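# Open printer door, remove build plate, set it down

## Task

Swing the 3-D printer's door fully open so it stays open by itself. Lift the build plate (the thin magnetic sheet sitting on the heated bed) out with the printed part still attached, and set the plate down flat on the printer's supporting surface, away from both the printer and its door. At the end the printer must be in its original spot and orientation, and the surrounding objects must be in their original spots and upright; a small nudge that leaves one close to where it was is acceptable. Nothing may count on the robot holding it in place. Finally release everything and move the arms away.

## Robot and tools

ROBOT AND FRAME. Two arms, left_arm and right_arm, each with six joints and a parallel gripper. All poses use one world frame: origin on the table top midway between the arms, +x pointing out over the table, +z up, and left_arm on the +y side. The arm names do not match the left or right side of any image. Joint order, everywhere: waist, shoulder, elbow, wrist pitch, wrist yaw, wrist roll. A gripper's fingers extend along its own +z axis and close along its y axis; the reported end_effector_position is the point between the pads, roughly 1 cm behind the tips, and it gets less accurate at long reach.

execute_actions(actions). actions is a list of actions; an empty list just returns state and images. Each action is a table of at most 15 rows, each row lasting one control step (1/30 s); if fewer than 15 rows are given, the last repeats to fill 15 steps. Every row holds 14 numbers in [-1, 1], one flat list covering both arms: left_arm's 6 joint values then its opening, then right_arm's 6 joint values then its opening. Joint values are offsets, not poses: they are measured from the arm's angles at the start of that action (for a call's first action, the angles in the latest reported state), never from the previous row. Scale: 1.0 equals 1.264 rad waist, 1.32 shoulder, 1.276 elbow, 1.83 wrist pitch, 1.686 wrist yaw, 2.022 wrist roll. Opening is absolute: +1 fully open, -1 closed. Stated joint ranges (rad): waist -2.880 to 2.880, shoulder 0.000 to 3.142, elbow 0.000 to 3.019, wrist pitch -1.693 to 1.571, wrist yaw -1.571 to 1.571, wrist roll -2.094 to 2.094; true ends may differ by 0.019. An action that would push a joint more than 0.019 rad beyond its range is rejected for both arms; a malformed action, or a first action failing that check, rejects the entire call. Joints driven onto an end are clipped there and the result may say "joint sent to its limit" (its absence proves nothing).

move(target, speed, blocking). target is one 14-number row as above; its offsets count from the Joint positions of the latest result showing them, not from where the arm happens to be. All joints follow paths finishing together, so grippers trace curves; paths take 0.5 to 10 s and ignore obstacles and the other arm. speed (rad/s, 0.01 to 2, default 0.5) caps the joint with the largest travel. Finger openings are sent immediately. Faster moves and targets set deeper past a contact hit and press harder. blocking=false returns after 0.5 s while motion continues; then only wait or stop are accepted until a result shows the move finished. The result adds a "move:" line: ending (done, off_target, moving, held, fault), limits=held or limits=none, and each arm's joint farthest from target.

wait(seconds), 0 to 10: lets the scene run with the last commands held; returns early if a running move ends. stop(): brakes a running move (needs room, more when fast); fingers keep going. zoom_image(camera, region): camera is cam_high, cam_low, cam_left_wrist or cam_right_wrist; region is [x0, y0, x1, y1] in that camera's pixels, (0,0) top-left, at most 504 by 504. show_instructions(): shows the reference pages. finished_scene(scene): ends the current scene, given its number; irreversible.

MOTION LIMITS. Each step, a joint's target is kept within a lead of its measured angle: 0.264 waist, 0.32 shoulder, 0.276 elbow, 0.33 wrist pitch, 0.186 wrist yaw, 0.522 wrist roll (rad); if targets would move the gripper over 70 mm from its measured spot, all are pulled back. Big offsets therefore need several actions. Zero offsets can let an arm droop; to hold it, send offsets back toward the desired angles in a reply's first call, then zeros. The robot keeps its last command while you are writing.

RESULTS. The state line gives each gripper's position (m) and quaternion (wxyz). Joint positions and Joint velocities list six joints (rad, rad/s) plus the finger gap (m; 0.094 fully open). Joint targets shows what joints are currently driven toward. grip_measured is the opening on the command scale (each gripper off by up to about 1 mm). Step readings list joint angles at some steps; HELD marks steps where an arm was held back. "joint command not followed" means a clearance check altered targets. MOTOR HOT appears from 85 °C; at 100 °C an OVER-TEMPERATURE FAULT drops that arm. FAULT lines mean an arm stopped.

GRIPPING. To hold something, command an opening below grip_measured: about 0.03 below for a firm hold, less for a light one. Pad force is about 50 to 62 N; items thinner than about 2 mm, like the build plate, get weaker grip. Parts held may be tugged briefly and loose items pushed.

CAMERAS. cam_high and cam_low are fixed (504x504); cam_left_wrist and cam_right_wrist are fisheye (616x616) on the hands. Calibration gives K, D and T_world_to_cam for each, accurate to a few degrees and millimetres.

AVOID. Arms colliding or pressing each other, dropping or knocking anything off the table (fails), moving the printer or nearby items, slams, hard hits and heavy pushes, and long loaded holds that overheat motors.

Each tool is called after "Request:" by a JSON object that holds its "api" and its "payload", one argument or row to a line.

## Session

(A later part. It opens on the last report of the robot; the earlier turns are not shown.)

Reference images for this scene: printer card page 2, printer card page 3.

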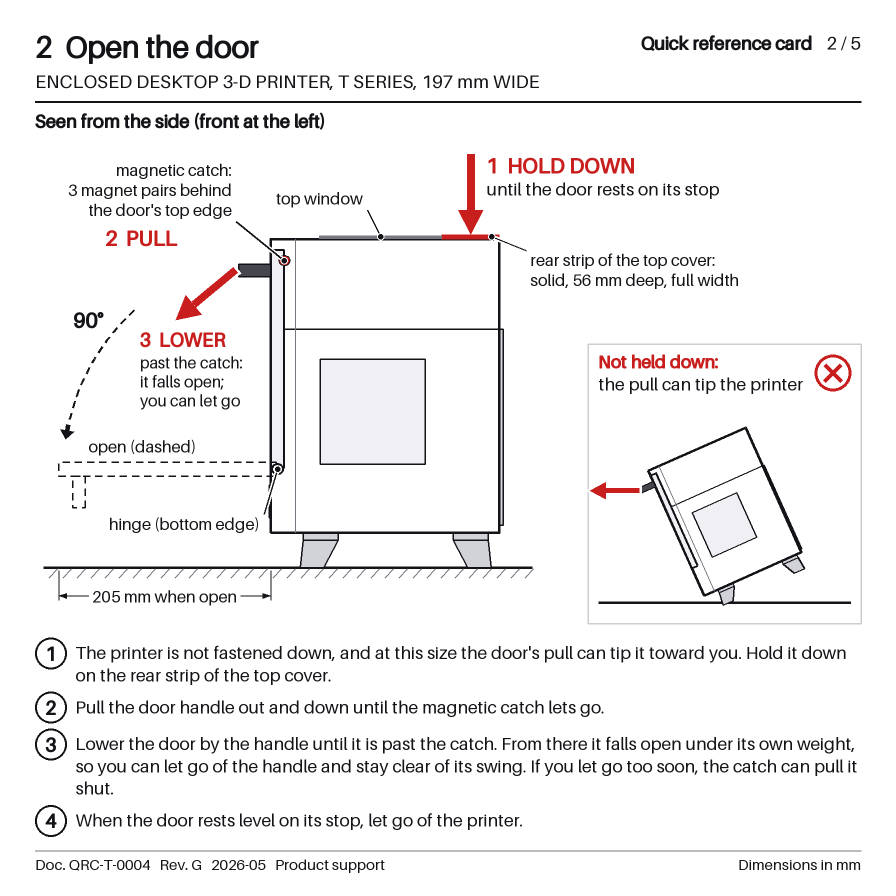

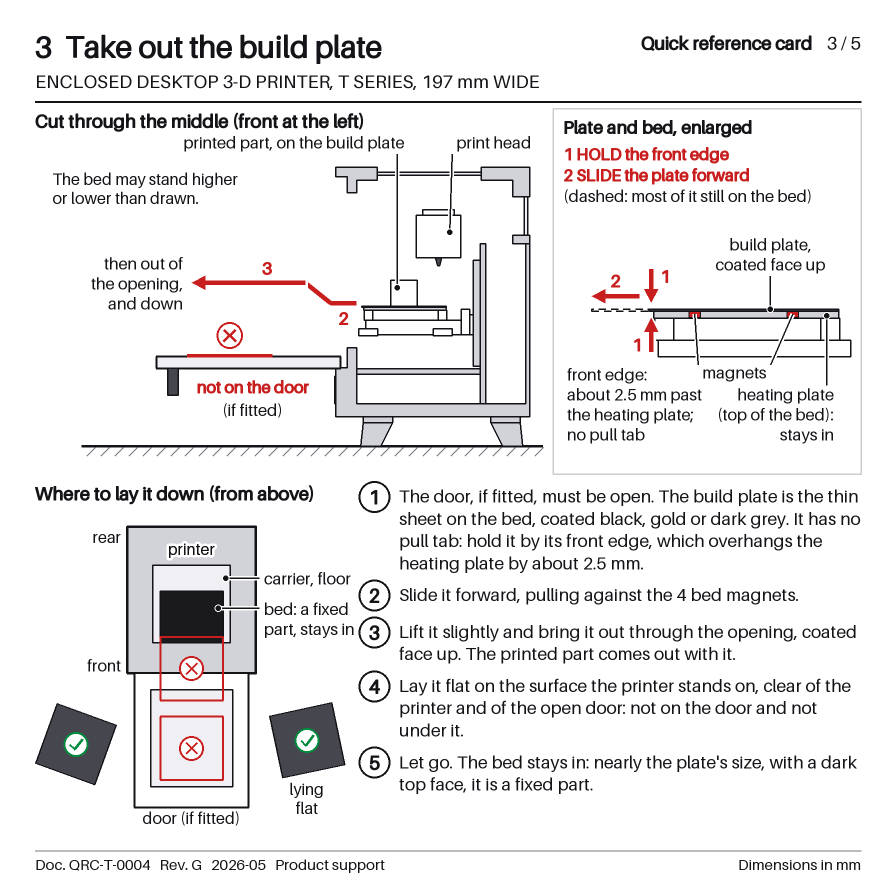

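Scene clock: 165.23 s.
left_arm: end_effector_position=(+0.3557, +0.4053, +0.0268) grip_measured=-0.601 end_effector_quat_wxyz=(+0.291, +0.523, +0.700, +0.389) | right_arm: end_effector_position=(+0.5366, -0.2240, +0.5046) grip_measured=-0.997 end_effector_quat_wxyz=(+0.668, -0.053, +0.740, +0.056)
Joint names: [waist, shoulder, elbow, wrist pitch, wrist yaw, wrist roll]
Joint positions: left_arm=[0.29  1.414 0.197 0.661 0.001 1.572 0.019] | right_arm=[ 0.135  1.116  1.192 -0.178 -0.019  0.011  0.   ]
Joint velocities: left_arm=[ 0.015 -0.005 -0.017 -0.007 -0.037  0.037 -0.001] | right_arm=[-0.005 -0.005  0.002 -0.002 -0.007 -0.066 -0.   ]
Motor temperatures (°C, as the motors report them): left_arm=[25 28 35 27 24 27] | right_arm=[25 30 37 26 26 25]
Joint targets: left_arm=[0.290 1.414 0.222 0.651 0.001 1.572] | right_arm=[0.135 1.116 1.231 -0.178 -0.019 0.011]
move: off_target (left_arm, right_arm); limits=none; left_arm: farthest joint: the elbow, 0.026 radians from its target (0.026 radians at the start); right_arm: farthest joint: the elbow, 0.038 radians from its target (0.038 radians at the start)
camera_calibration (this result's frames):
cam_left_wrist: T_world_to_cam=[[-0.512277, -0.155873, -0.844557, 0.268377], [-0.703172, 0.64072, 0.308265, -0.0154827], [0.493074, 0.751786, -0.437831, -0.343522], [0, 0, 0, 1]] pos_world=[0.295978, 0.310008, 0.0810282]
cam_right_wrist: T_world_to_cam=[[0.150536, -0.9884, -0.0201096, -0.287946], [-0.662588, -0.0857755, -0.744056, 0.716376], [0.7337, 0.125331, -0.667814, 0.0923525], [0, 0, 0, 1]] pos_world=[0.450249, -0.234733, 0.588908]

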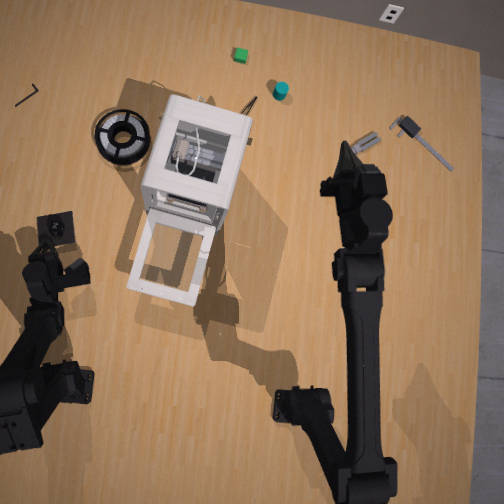

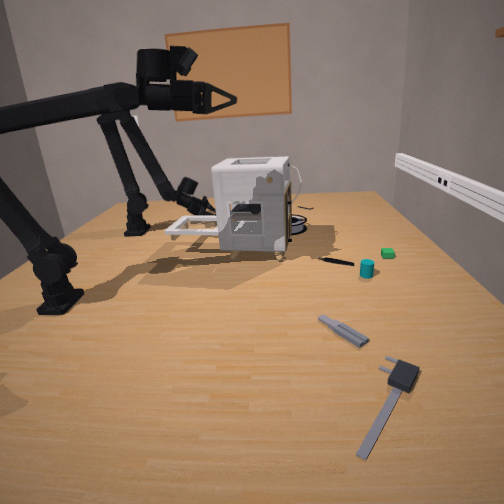

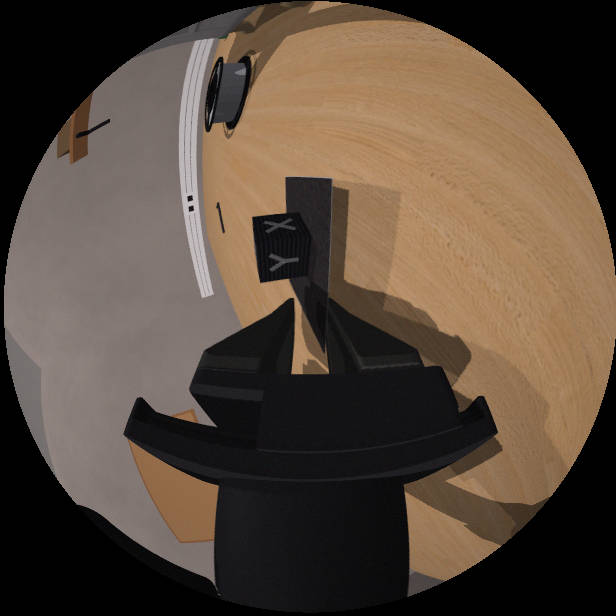

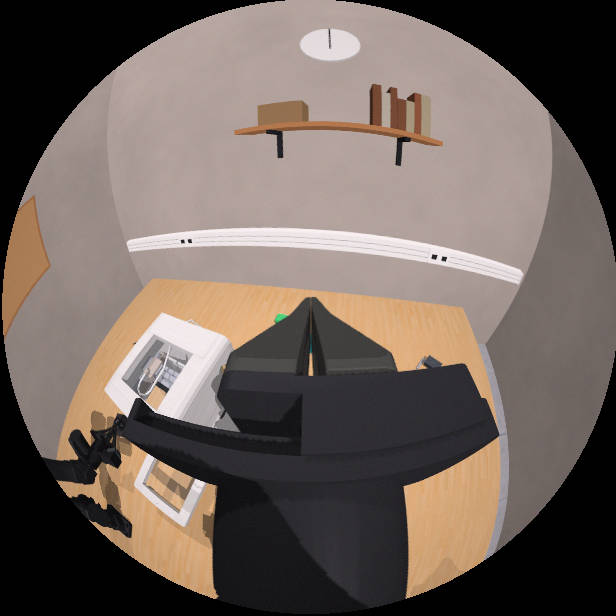

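Request:
{"api": "execute_actions", "payload": {
  "actions": []
}}

Scene clock: 167.97 s.
left_arm: end_effector_position=(+0.3557, +0.4053, +0.0268) grip_measured=-0.601 end_effector_quat_wxyz=(+0.291, +0.523, +0.700, +0.389) | right_arm: end_effector_position=(+0.5366, -0.2240, +0.5046) grip_measured=-0.997 end_effector_quat_wxyz=(+0.668, -0.053, +0.740, +0.056)
Joint names: [waist, shoulder, elbow, wrist pitch, wrist yaw, wrist roll]
Joint positions: left_arm=[0.29  1.414 0.197 0.661 0.001 1.572 0.019] | right_arm=[ 0.135  1.116  1.192 -0.178 -0.019  0.011  0.   ]
Joint velocities: left_arm=[-0.005 -0.005 -0.002 -0.012 -0.051  0.007 -0.001] | right_arm=[-0.005  0.015 -0.002  0.022 -0.007  0.022 -0.002]
Motor temperatures (°C, as the motors report them): left_arm=[25 28 35 27 24 27] | right_arm=[25 29 38 26 26 25]
Joint targets: left_arm=[0.290 1.414 0.222 0.651 0.001 1.572] | right_arm=[0.135 1.116 1.231 -0.178 -0.019 0.011]
camera_calibration (this result's frames):
cam_left_wrist: T_world_to_cam=[[-0.512277, -0.155873, -0.844557, 0.268377], [-0.703172, 0.64072, 0.308265, -0.0154827], [0.493074, 0.751786, -0.437831, -0.343522], [0, 0, 0, 1]] pos_world=[0.295978, 0.310008, 0.0810282]
cam_right_wrist: T_world_to_cam=[[0.150536, -0.9884, -0.0201096, -0.287946], [-0.662588, -0.0857755, -0.744056, 0.716376], [0.7337, 0.125331, -0.667814, 0.0923525], [0, 0, 0, 1]] pos_world=[0.450249, -0.234733, 0.588908]

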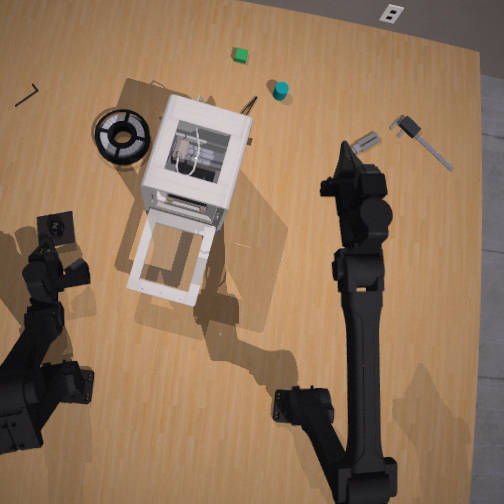

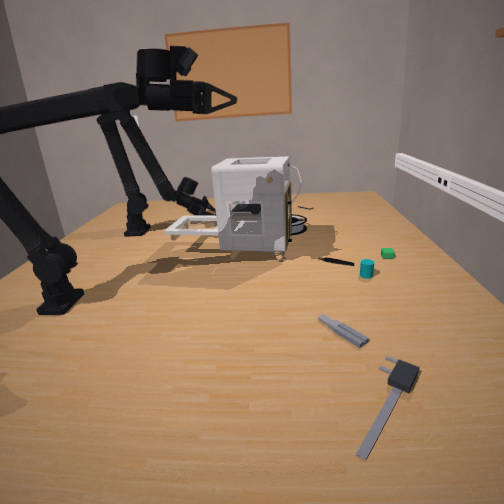

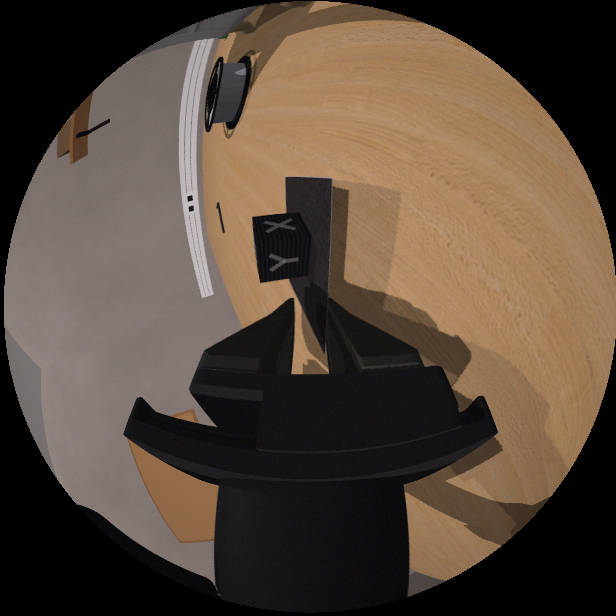

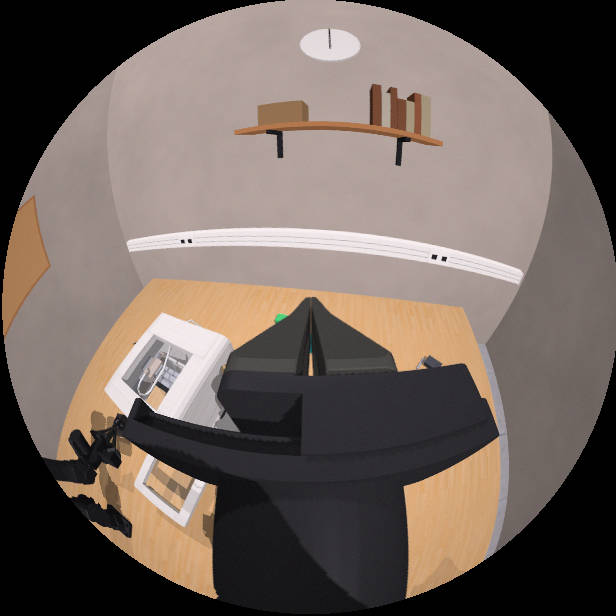

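Request:
{"api": "move", "payload": {
  "target": [0,-0.222,0.112,-0.412,0,0,-0.6,0,0,0.03,0,0,0,-1],
  "speed": 0.25
}}

Scene clock: 172.47 s.
left_arm: end_effector_position=(+0.3194, +0.3945, +0.0292) grip_measured=-0.601 end_effector_quat_wxyz=(+0.197, +0.565, +0.757, +0.263) | right_arm: end_effector_position=(+0.5366, -0.2240, +0.5046) grip_measured=-0.997 end_effector_quat_wxyz=(+0.668, -0.053, +0.740, +0.056)
Joint names: [waist, shoulder, elbow, wrist pitch, wrist yaw, wrist roll]
Joint positions: left_arm=[ 0.29   1.126  0.305 -0.081  0.001  1.572  0.019] | right_arm=[ 0.135  1.116  1.192 -0.178 -0.019  0.011  0.   ]
Joint velocities: left_arm=[-0.005 -0.015  0.007  0.007 -0.022 -0.081  0.   ] | right_arm=[-0.005 -0.005 -0.007 -0.007 -0.081  0.022  0.   ]
Motor temperatures (°C, as the motors report them): left_arm=[25 27 35 27 24 27] | right_arm=[25 29 38 26 26 25]
Joint targets: left_arm=[0.290 1.121 0.340 -0.092 0.001 1.572] | right_arm=[0.135 1.116 1.231 -0.178 -0.019 0.011]
move: off_target (left_arm, right_arm); limits=none; left_arm: farthest joint: the elbow, 0.035 radians from its target (0.143 radians at the start); right_arm: farthest joint: the elbow, 0.038 radians from its target (0.038 radians at the start)
camera_calibration (this result's frames):
cam_left_wrist: T_world_to_cam=[[-0.755904, -0.22849, -0.613516, 0.34986], [-0.57544, 0.678792, 0.456191, -0.0949279], [0.312215, 0.697878, -0.644584, -0.231402], [0, 0, 0, 1]] pos_world=[0.282082, 0.305866, 0.108792]
cam_right_wrist: T_world_to_cam=[[0.150536, -0.9884, -0.0201096, -0.287946], [-0.662588, -0.0857755, -0.744056, 0.716376], [0.7337, 0.125331, -0.667814, 0.0923525], [0, 0, 0, 1]] pos_world=[0.450249, -0.234733, 0.588908]

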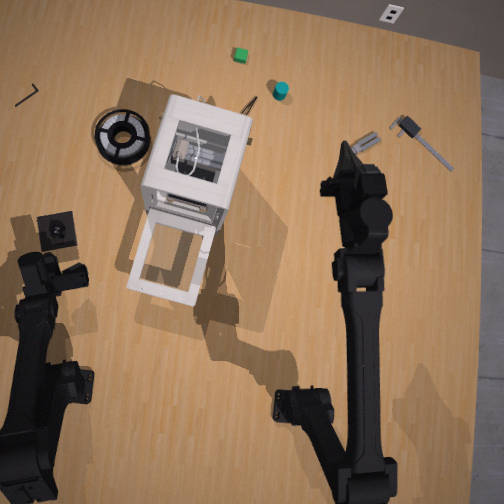

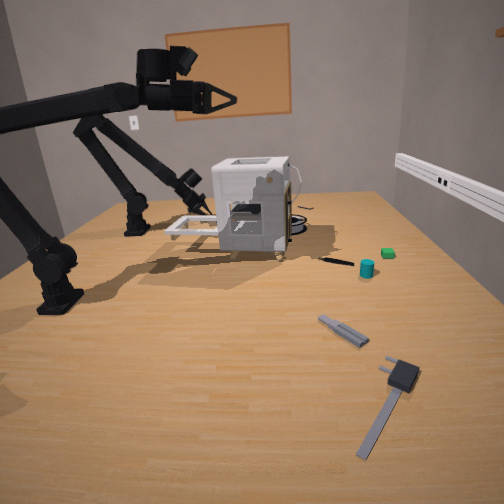

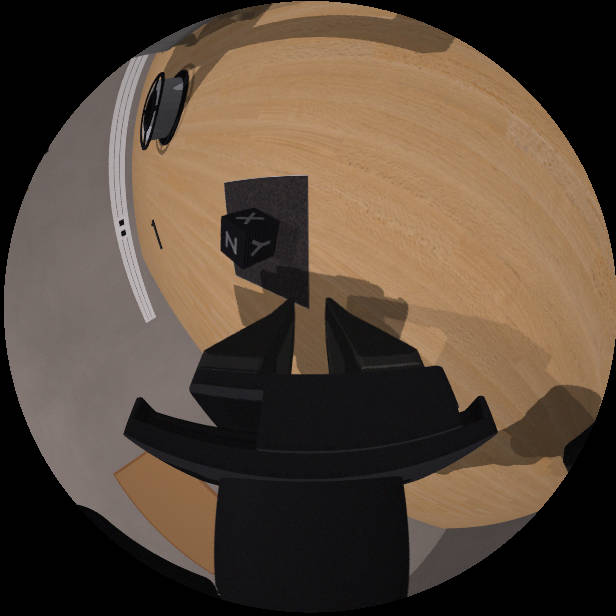

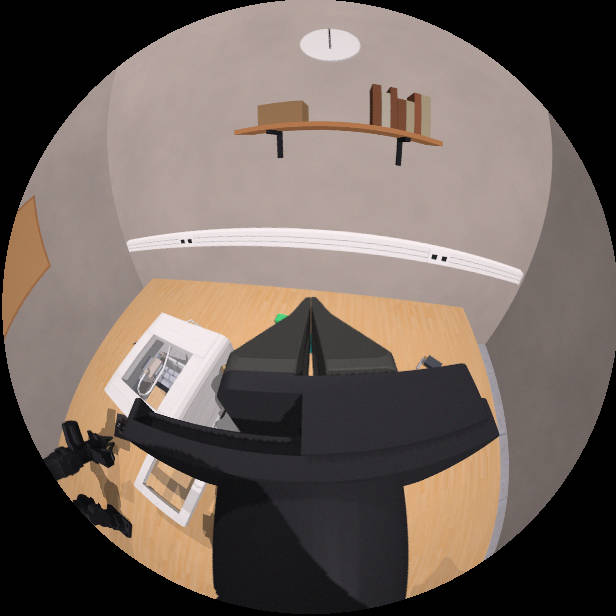

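Request:
{"api": "move", "payload": {
  "target": [-0.23,0,0.12,0,0,-1,-1,0,0,0.03,0,0,0,-1],
  "speed": 1.0
}}

Request:
{"api": "move", "payload": {
  "target": [0,0.36,0.1,0.632,0.296,-0.555,-1,0,0,0.03,0,0,0,-1],
  "speed": 0.7
}}

Scene clock: 178.17 s.
left_arm: end_effector_position=(+0.3849, +0.3038, +0.0800) grip_measured=-0.982 end_effector_quat_wxyz=(+0.374, -0.205, +0.901, -0.081) | right_arm: end_effector_position=(+0.5366, -0.2240, +0.5046) grip_measured=-0.997 end_effector_quat_wxyz=(+0.668, -0.053, +0.740, +0.056)
Joint names: [waist, shoulder, elbow, wrist pitch, wrist yaw, wrist roll]
Joint positions: left_arm=[ 0.012  1.126  0.421 -0.081  0.001 -0.436  0.001] | right_arm=[ 0.135  1.116  1.192 -0.178 -0.019  0.011  0.   ]
Joint velocities: left_arm=[-0.005  0.015 -0.007  0.012 -0.037 -0.037  0.   ] | right_arm=[-0.005 -0.015 -0.012 -0.002 -0.007 -0.037 -0.002]
Motor temperatures (°C, as the motors report them): left_arm=[25 27 36 27 24 27] | right_arm=[25 29 39 26 26 25]
Joint targets: left_arm=[-0.001 1.126 0.458 -0.081 0.001 -0.450] | right_arm=[0.135 1.116 1.231 -0.178 -0.019 0.011]
move: off_target (left_arm, right_arm); limits=none; left_arm: farthest joint: the elbow, 0.037 radians from its target (0.153 radians at the start); right_arm: farthest joint: the elbow, 0.038 radians from its target (0.038 radians at the start)
camera_calibration (this result's frames):
cam_left_wrist: T_world_to_cam=[[0.30489, -0.901247, 0.307889, 0.132155], [-0.929335, -0.352233, -0.110767, 0.475932], [0.208277, -0.25236, -0.944952, 0.196951], [0, 0, 0, 1]] pos_world=[0.360987, 0.336446, 0.198138]
cam_right_wrist: T_world_to_cam=[[0.150536, -0.9884, -0.0201096, -0.287946], [-0.662588, -0.0857755, -0.744056, 0.716376], [0.7337, 0.125331, -0.667814, 0.0923525], [0, 0, 0, 1]] pos_world=[0.450249, -0.234733, 0.588908]

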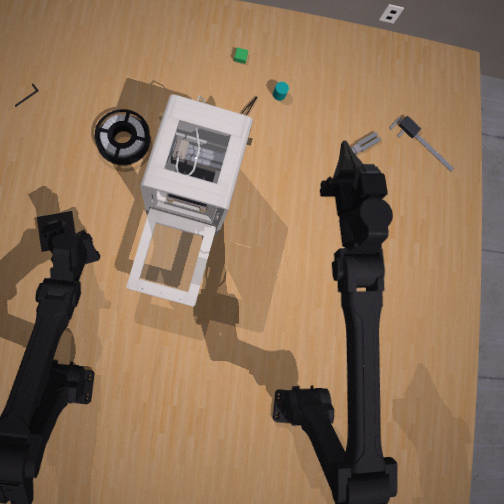

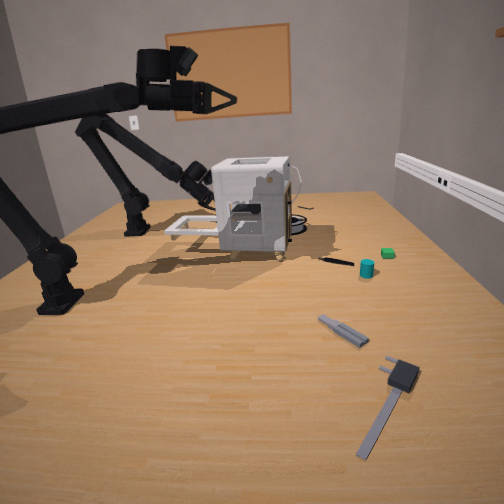

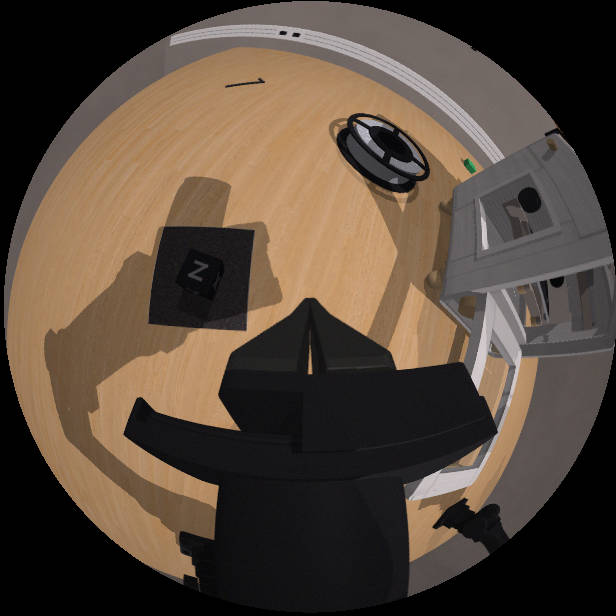

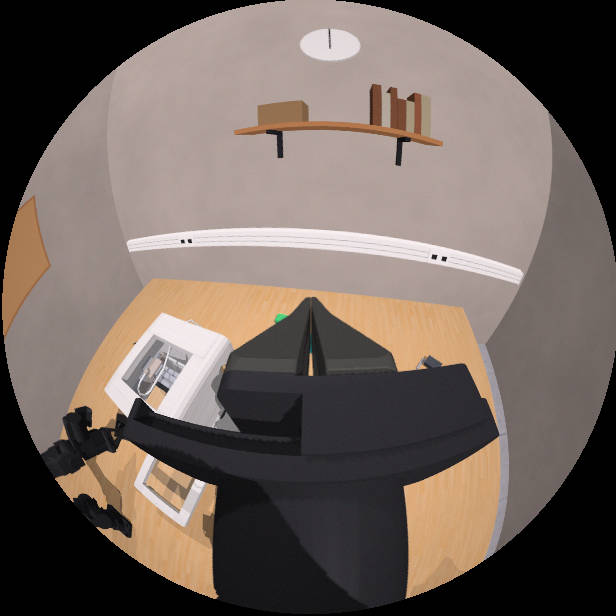

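Scene clock: 180.67 s.
left_arm: end_effector_position=(+0.5065, +0.2234, +0.1721) grip_measured=-0.982 end_effector_quat_wxyz=(+0.371, -0.359, +0.612, -0.599) | right_arm: end_effector_position=(+0.5366, -0.2240, +0.5046) grip_measured=-0.997 end_effector_quat_wxyz=(+0.668, -0.053, +0.740, +0.056)
Joint names: [waist, shoulder, elbow, wrist pitch, wrist yaw, wrist roll]
Joint positions: left_arm=[ 0.012  1.586  0.52   1.059  0.498 -1.543  0.001] | right_arm=[ 0.135  1.116  1.192 -0.178 -0.019  0.011  0.   ]
Joint velocities: left_arm=[-0.005 -0.015 -0.007  0.007  0.007 -0.066 -0.001] | right_arm=[-0.005  0.005 -0.007 -0.007  0.037 -0.037 -0.001]
Motor temperatures (°C, as the motors report them): left_arm=[25 27 36 27 24 27] | right_arm=[25 29 39 26 26 25]
Joint targets: left_arm=[0.012 1.601 0.549 1.075 0.500 -1.558] | right_arm=[0.135 1.116 1.231 -0.178 -0.019 0.011]
move: off_target (left_arm, right_arm); limits=none; left_arm: farthest joint: the elbow, 0.028 radians from its target (0.127 radians at the start); right_arm: farthest joint: the elbow, 0.038 radians from its target (0.038 radians at the start)
camera_calibration (this result's frames):
cam_left_wrist: T_world_to_cam=[[-0.0114386, -0.0165847, 0.999797, -0.162166], [-0.893726, -0.448265, -0.0176609, 0.558171], [0.448467, -0.893747, -0.00969462, 0.0989792], [0, 0, 0, 1]] pos_world=[0.452608, 0.335981, 0.172951]
cam_right_wrist: T_world_to_cam=[[0.150536, -0.9884, -0.0201096, -0.287946], [-0.662588, -0.0857755, -0.744056, 0.716376], [0.7337, 0.125331, -0.667814, 0.0923525], [0, 0, 0, 1]] pos_world=[0.450249, -0.234733, 0.588908]

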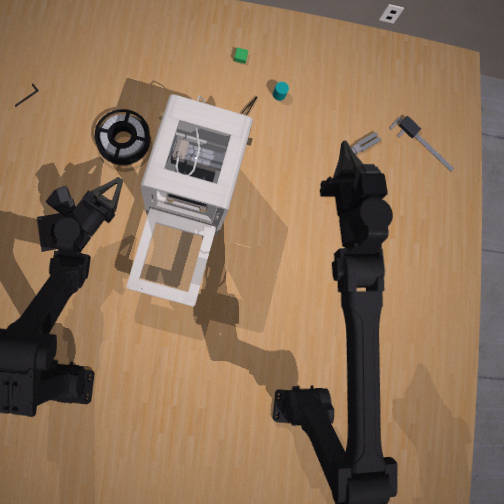

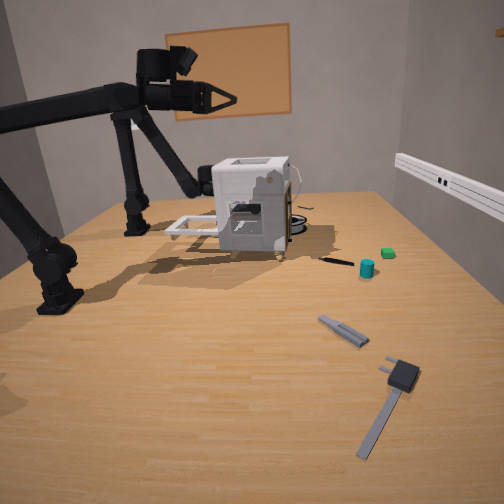

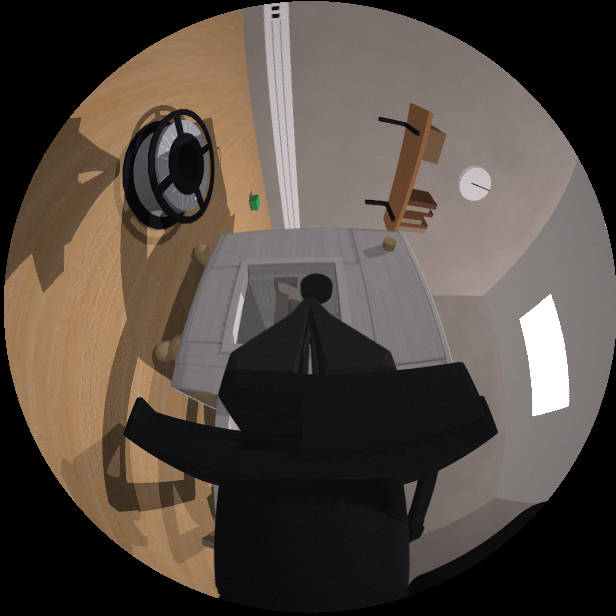

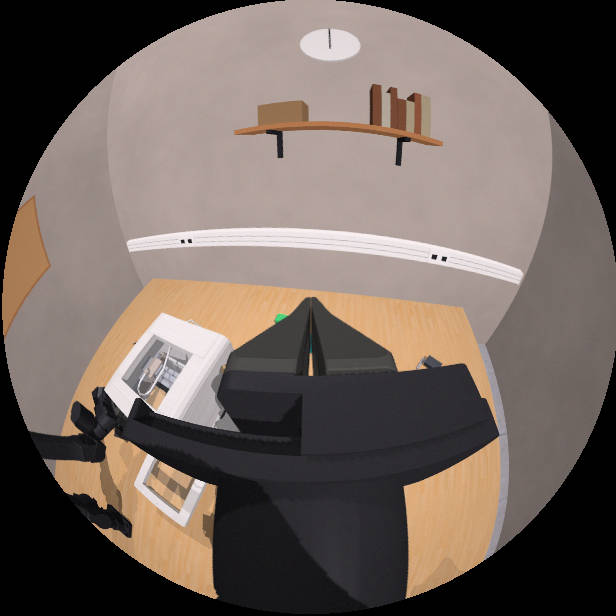

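Request:
{"api": "move", "payload": {
  "target": [-0.085,0.01,0.025,0.008,0,0,-1,0,0,0.03,0,0,0,-1],
  "speed": 0.05
}}

Scene clock: 183.67 s.
left_arm: end_effector_position=(+0.4969, +0.1757, +0.1721) grip_measured=-0.982 end_effector_quat_wxyz=(+0.342, -0.329, +0.628, -0.616) | right_arm: end_effector_position=(+0.5366, -0.2240, +0.5046) grip_measured=-0.997 end_effector_quat_wxyz=(+0.668, -0.053, +0.740, +0.056)
Joint names: [waist, shoulder, elbow, wrist pitch, wrist yaw, wrist roll]
Joint positions: left_arm=[-0.083  1.586  0.52   1.059  0.498 -1.544  0.001] | right_arm=[ 0.135  1.116  1.192 -0.178 -0.019  0.011  0.   ]
Joint velocities: left_arm=[-0.005 -0.005 -0.017 -0.027 -0.007  0.022 -0.   ] | right_arm=[-0.015 -0.015  0.007  0.002 -0.037  0.007  0.001]
Motor temperatures (°C, as the motors report them): left_arm=[25 28 36 27 24 27] | right_arm=[25 29 39 26 26 25]
Joint targets: left_arm=[-0.096 1.599 0.552 1.073 0.498 -1.543] | right_arm=[0.135 1.116 1.231 -0.178 -0.019 0.011]
move: off_target (left_arm, right_arm); limits=none; left_arm: farthest joint: the elbow, 0.032 radians from its target (0.032 radians at the start); right_arm: farthest joint: the elbow, 0.038 radians from its target (0.038 radians at the start)
camera_calibration (this result's frames):
cam_left_wrist: T_world_to_cam=[[-0.0127506, -0.0151063, 0.999805, -0.162676], [-0.932216, -0.361487, -0.0173505, 0.532084], [0.361679, -0.932255, -0.00947309, 0.110493], [0, 0, 0, 1]] pos_world=[0.45398, 0.292892, 0.172922]
cam_right_wrist: T_world_to_cam=[[0.150536, -0.9884, -0.0201096, -0.287946], [-0.662588, -0.0857755, -0.744056, 0.716376], [0.7337, 0.125331, -0.667814, 0.0923525], [0, 0, 0, 1]] pos_world=[0.450249, -0.234733, 0.588908]

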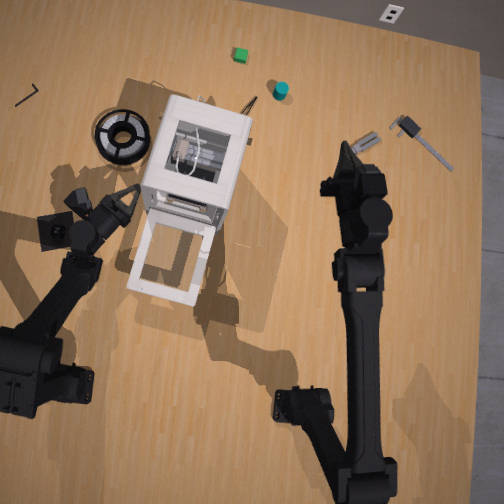

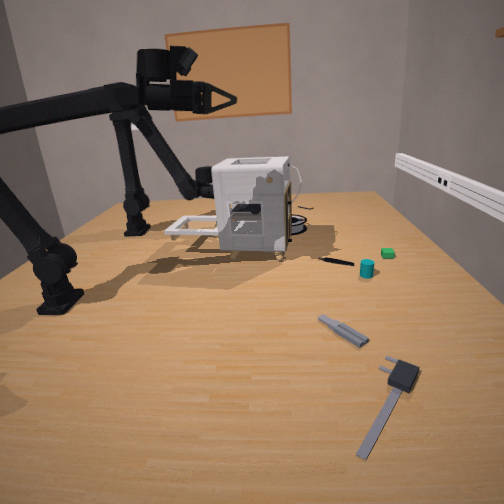

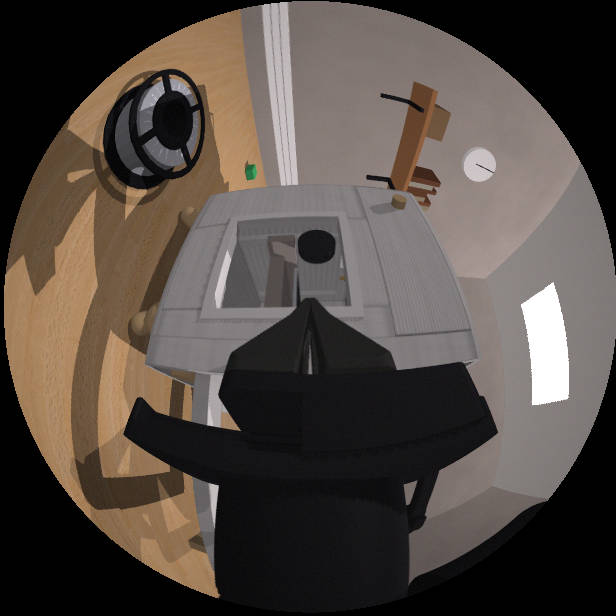

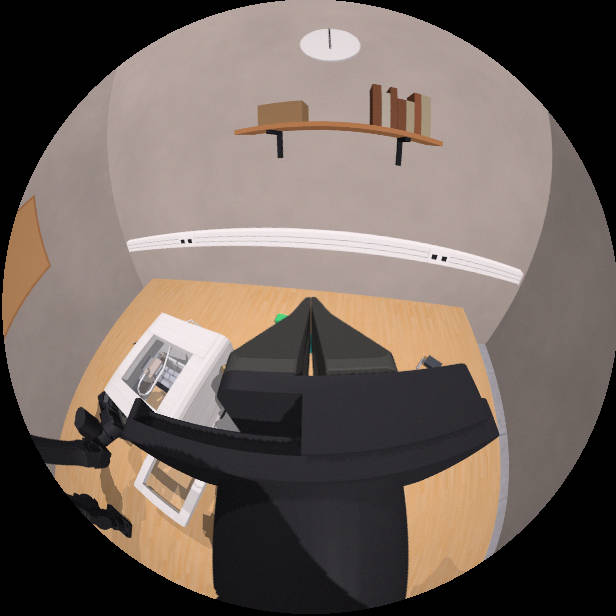

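Request:
{"api": "move", "payload": {
  "target": [-0.04,0.01,0.025,0.008,0,0,-1,0,0,0.03,0,0,0,-1],
  "speed": 0.03
}}

Scene clock: 188.57 s.
left_arm: end_effector_position=(+0.4935, +0.1623, +0.1721) grip_measured=-0.982 end_effector_quat_wxyz=(+0.334, -0.321, +0.632, -0.621) | right_arm: end_effector_position=(+0.5366, -0.2240, +0.5046) grip_measured=-0.997 end_effector_quat_wxyz=(+0.668, -0.053, +0.740, +0.056)
Joint names: [waist, shoulder, elbow, wrist pitch, wrist yaw, wrist roll]
Joint positions: left_arm=[-0.111  1.586  0.52   1.059  0.496 -1.544  0.001] | right_arm=[ 0.135  1.116  1.192 -0.178 -0.019  0.011  0.   ]
Joint velocities: left_arm=[-0.005 -0.005  0.007  0.012 -0.066  0.007 -0.001] | right_arm=[-0.005 -0.015 -0.007  0.012 -0.051  0.037 -0.001]
Motor temperatures (°C, as the motors report them): left_arm=[25 28 36 27 24 27] | right_arm=[25 29 40 26 26 25]
Joint targets: left_arm=[-0.134 1.599 0.552 1.073 0.498 -1.544] | right_arm=[0.135 1.116 1.231 -0.178 -0.019 0.011]
move: off_target (left_arm, right_arm); limits=none; left_arm: farthest joint: the elbow, 0.032 radians from its target (0.032 radians at the start); right_arm: farthest joint: the elbow, 0.038 radians from its target (0.038 radians at the start)
camera_calibration (this result's frames):
cam_left_wrist: T_world_to_cam=[[-0.0131394, -0.0147812, 0.999804, -0.162782], [-0.941278, -0.337186, -0.0173552, 0.524557], [0.337377, -0.941322, -0.00948284, 0.112729], [0, 0, 0, 1]] pos_world=[0.453583, 0.280582, 0.172923]
cam_right_wrist: T_world_to_cam=[[0.150536, -0.9884, -0.0201096, -0.287946], [-0.662588, -0.0857755, -0.744056, 0.716376], [0.7337, 0.125331, -0.667814, 0.0923525], [0, 0, 0, 1]] pos_world=[0.450249, -0.234733, 0.588908]

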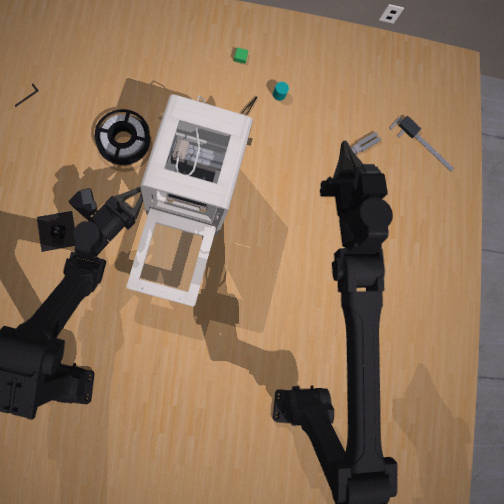

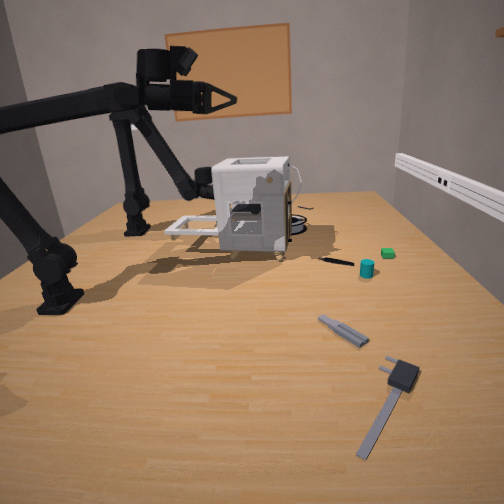

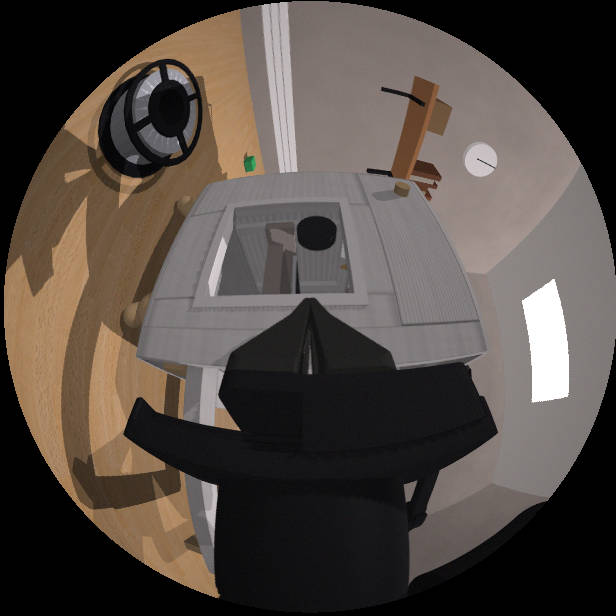

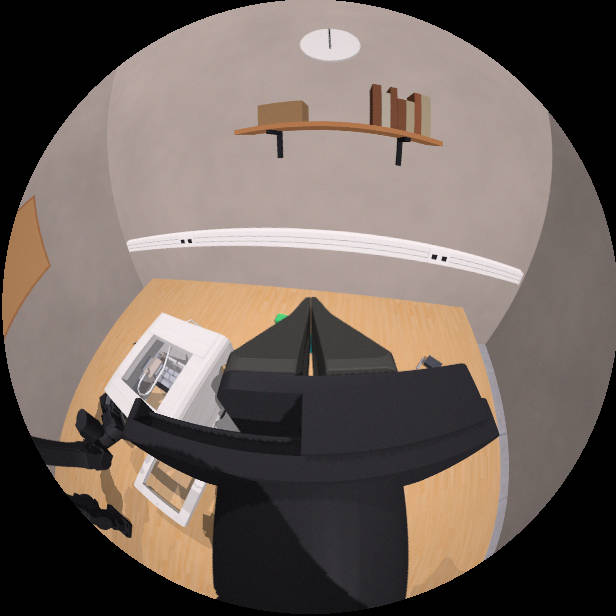

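Contact at about −.111; want about −.135.

Request:
{"api": "move", "payload": {
  "target": [-0.045,0.01,0.025,0.008,0.005,0,-1,0,0,0.03,0,0,0,-1],
  "speed": 0.03
}}

Request:
{"api": "zoom_image", "payload": {
  "camera": "cam_high",
  "region": [120,80,270,230]
}}

Scene clock: 191.40 s.
left_arm: end_effector_position=(+0.4937, +0.1614, +0.1721) grip_measured=-0.982 end_effector_quat_wxyz=(+0.335, -0.323, +0.632, -0.620) | right_arm: end_effector_position=(+0.5366, -0.2240, +0.5046) grip_measured=-0.997 end_effector_quat_wxyz=(+0.668, -0.053, +0.740, +0.056)
Joint names: [waist, shoulder, elbow, wrist pitch, wrist yaw, wrist roll]
Joint positions: left_arm=[-0.115  1.586  0.52   1.059  0.488 -1.544  0.001] | right_arm=[ 0.135  1.116  1.192 -0.178 -0.019  0.011  0.   ]
Joint velocities: left_arm=[-0.005  0.005  0.002  0.012 -0.037  0.022 -0.001] | right_arm=[-0.005 -0.015 -0.007  0.002 -0.066  0.022 -0.001]
Motor temperatures (°C, as the motors report them): left_arm=[25 28 36 27 24 27] | right_arm=[25 29 40 26 26 25]
Joint targets: left_arm=[-0.168 1.599 0.552 1.073 0.504 -1.544] | right_arm=[0.135 1.116 1.231 -0.178 -0.019 0.011]
move: off_target (left_arm, right_arm); limits=none; left_arm: farthest joint: the waist, 0.053 radians from its target (0.057 radians at the start); right_arm: farthest joint: the elbow, 0.038 radians from its target (0.038 radians at the start)
camera_calibration (this result's frames):
cam_left_wrist: T_world_to_cam=[[-0.0130838, -0.0148955, 0.999803, -0.162796], [-0.939855, -0.341132, -0.0173817, 0.524424], [0.341324, -0.939897, -0.00953632, 0.109646], [0, 0, 0, 1]] pos_world=[0.453327, 0.279529, 0.172925]
cam_right_wrist: T_world_to_cam=[[0.150536, -0.9884, -0.0201096, -0.287946], [-0.662588, -0.0857755, -0.744056, 0.716376], [0.7337, 0.125331, -0.667814, 0.0923525], [0, 0, 0, 1]] pos_world=[0.450249, -0.234733, 0.588908]

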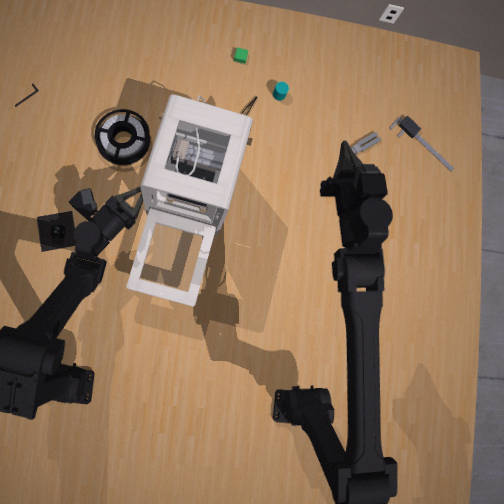

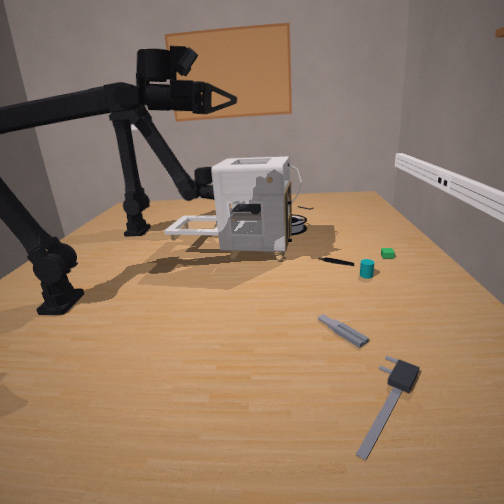

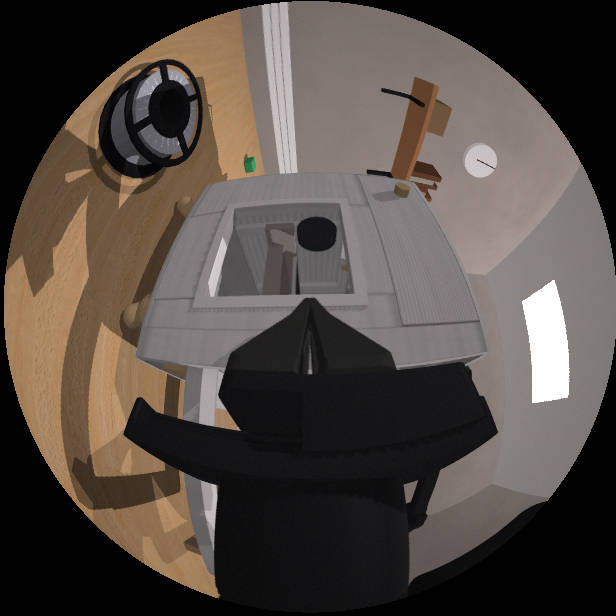

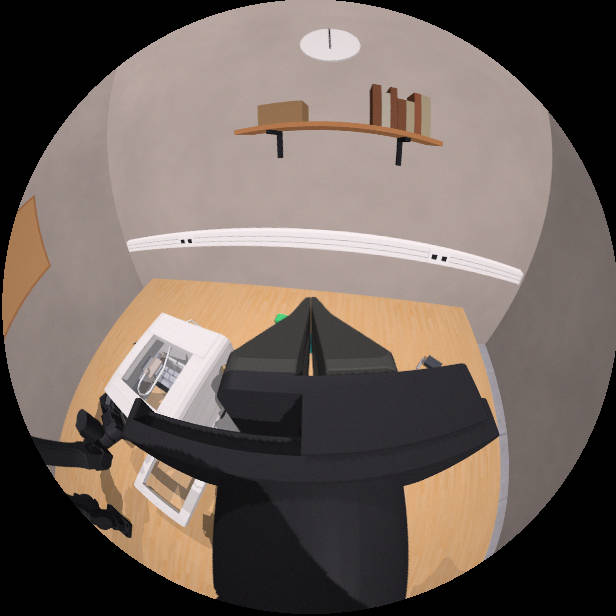

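Region (120, 80, 270, 230) of cam_high's 504x504 image, scaled by 3.360, with more detail than that image has.

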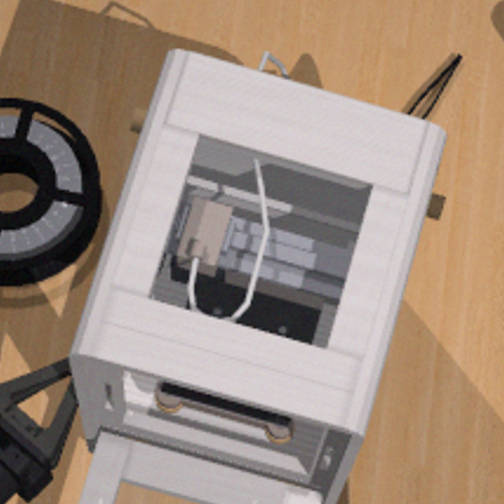

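Request:
{"api": "move", "payload": {
  "target": [-0.075,0.01,0.025,0.008,0.02,0,-1,0,0,0.03,0,0,0,-1],
  "speed": 0.03
}}

Scene clock: 195.17 s.
left_arm: end_effector_position=(+0.4886, +0.1458, +0.1721) grip_measured=-0.982 end_effector_quat_wxyz=(+0.324, -0.311, +0.638, -0.626) | right_arm: end_effector_position=(+0.5366, -0.2240, +0.5046) grip_measured=-0.997 end_effector_quat_wxyz=(+0.668, -0.053, +0.740, +0.056)
Joint names: [waist, shoulder, elbow, wrist pitch, wrist yaw, wrist roll]
Joint positions: left_arm=[-0.145  1.586  0.52   1.059  0.495 -1.544  0.001] | right_arm=[ 0.135  1.116  1.192 -0.178 -0.019  0.011  0.   ]
Joint velocities: left_arm=[-0.005 -0.005  0.012  0.007  0.037  0.007 -0.   ] | right_arm=[-0.015 -0.005 -0.012 -0.022  0.022  0.007 -0.   ]
Motor temperatures (°C, as the motors report them): left_arm=[25 28 36 27 24 27] | right_arm=[25 29 40 26 26 25]
Joint targets: left_arm=[-0.209 1.599 0.552 1.073 0.522 -1.544] | right_arm=[0.135 1.116 1.231 -0.178 -0.019 0.011]
move: off_target (left_arm, right_arm); limits=none; left_arm: farthest joint: the waist, 0.065 radians from its target (0.095 radians at the start); right_arm: farthest joint: the elbow, 0.038 radians from its target (0.038 radians at the start)
camera_calibration (this result's frames):
cam_left_wrist: T_world_to_cam=[[-0.0136183, -0.0143503, 0.999804, -0.162918], [-0.951832, -0.30613, -0.0173588, 0.515062], [0.306319, -0.951882, -0.00949014, 0.115534], [0, 0, 0, 1]] pos_world=[0.452643, 0.265313, 0.172923]
cam_right_wrist: T_world_to_cam=[[0.150536, -0.9884, -0.0201096, -0.287946], [-0.662588, -0.0857755, -0.744056, 0.716376], [0.7337, 0.125331, -0.667814, 0.0923525], [0, 0, 0, 1]] pos_world=[0.450249, -0.234733, 0.588908]

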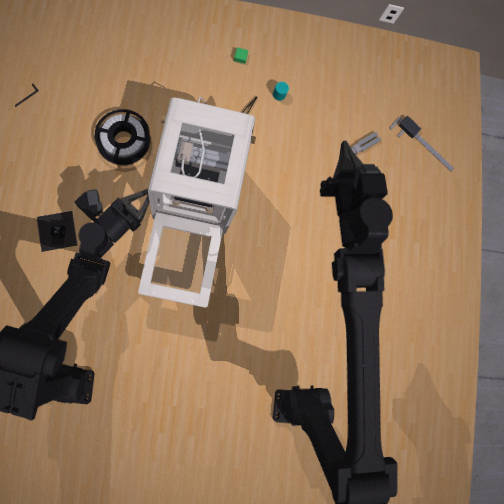

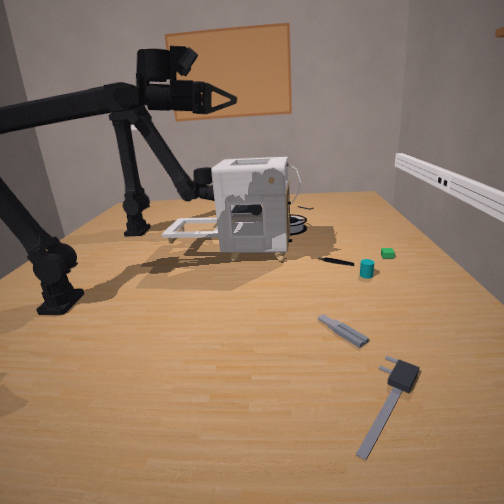

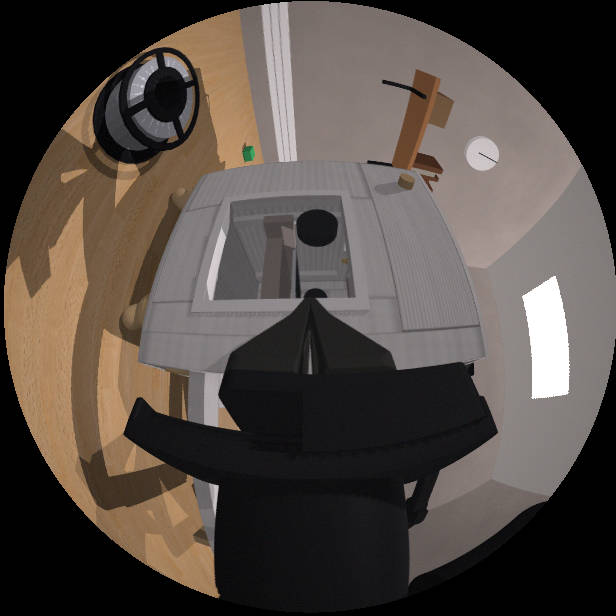

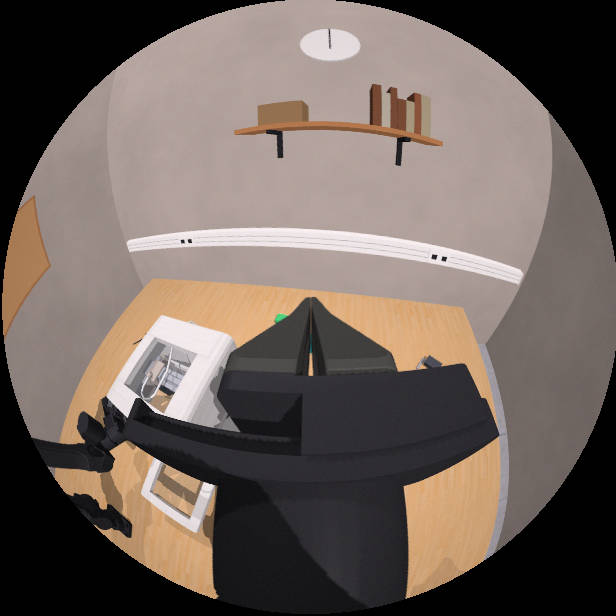

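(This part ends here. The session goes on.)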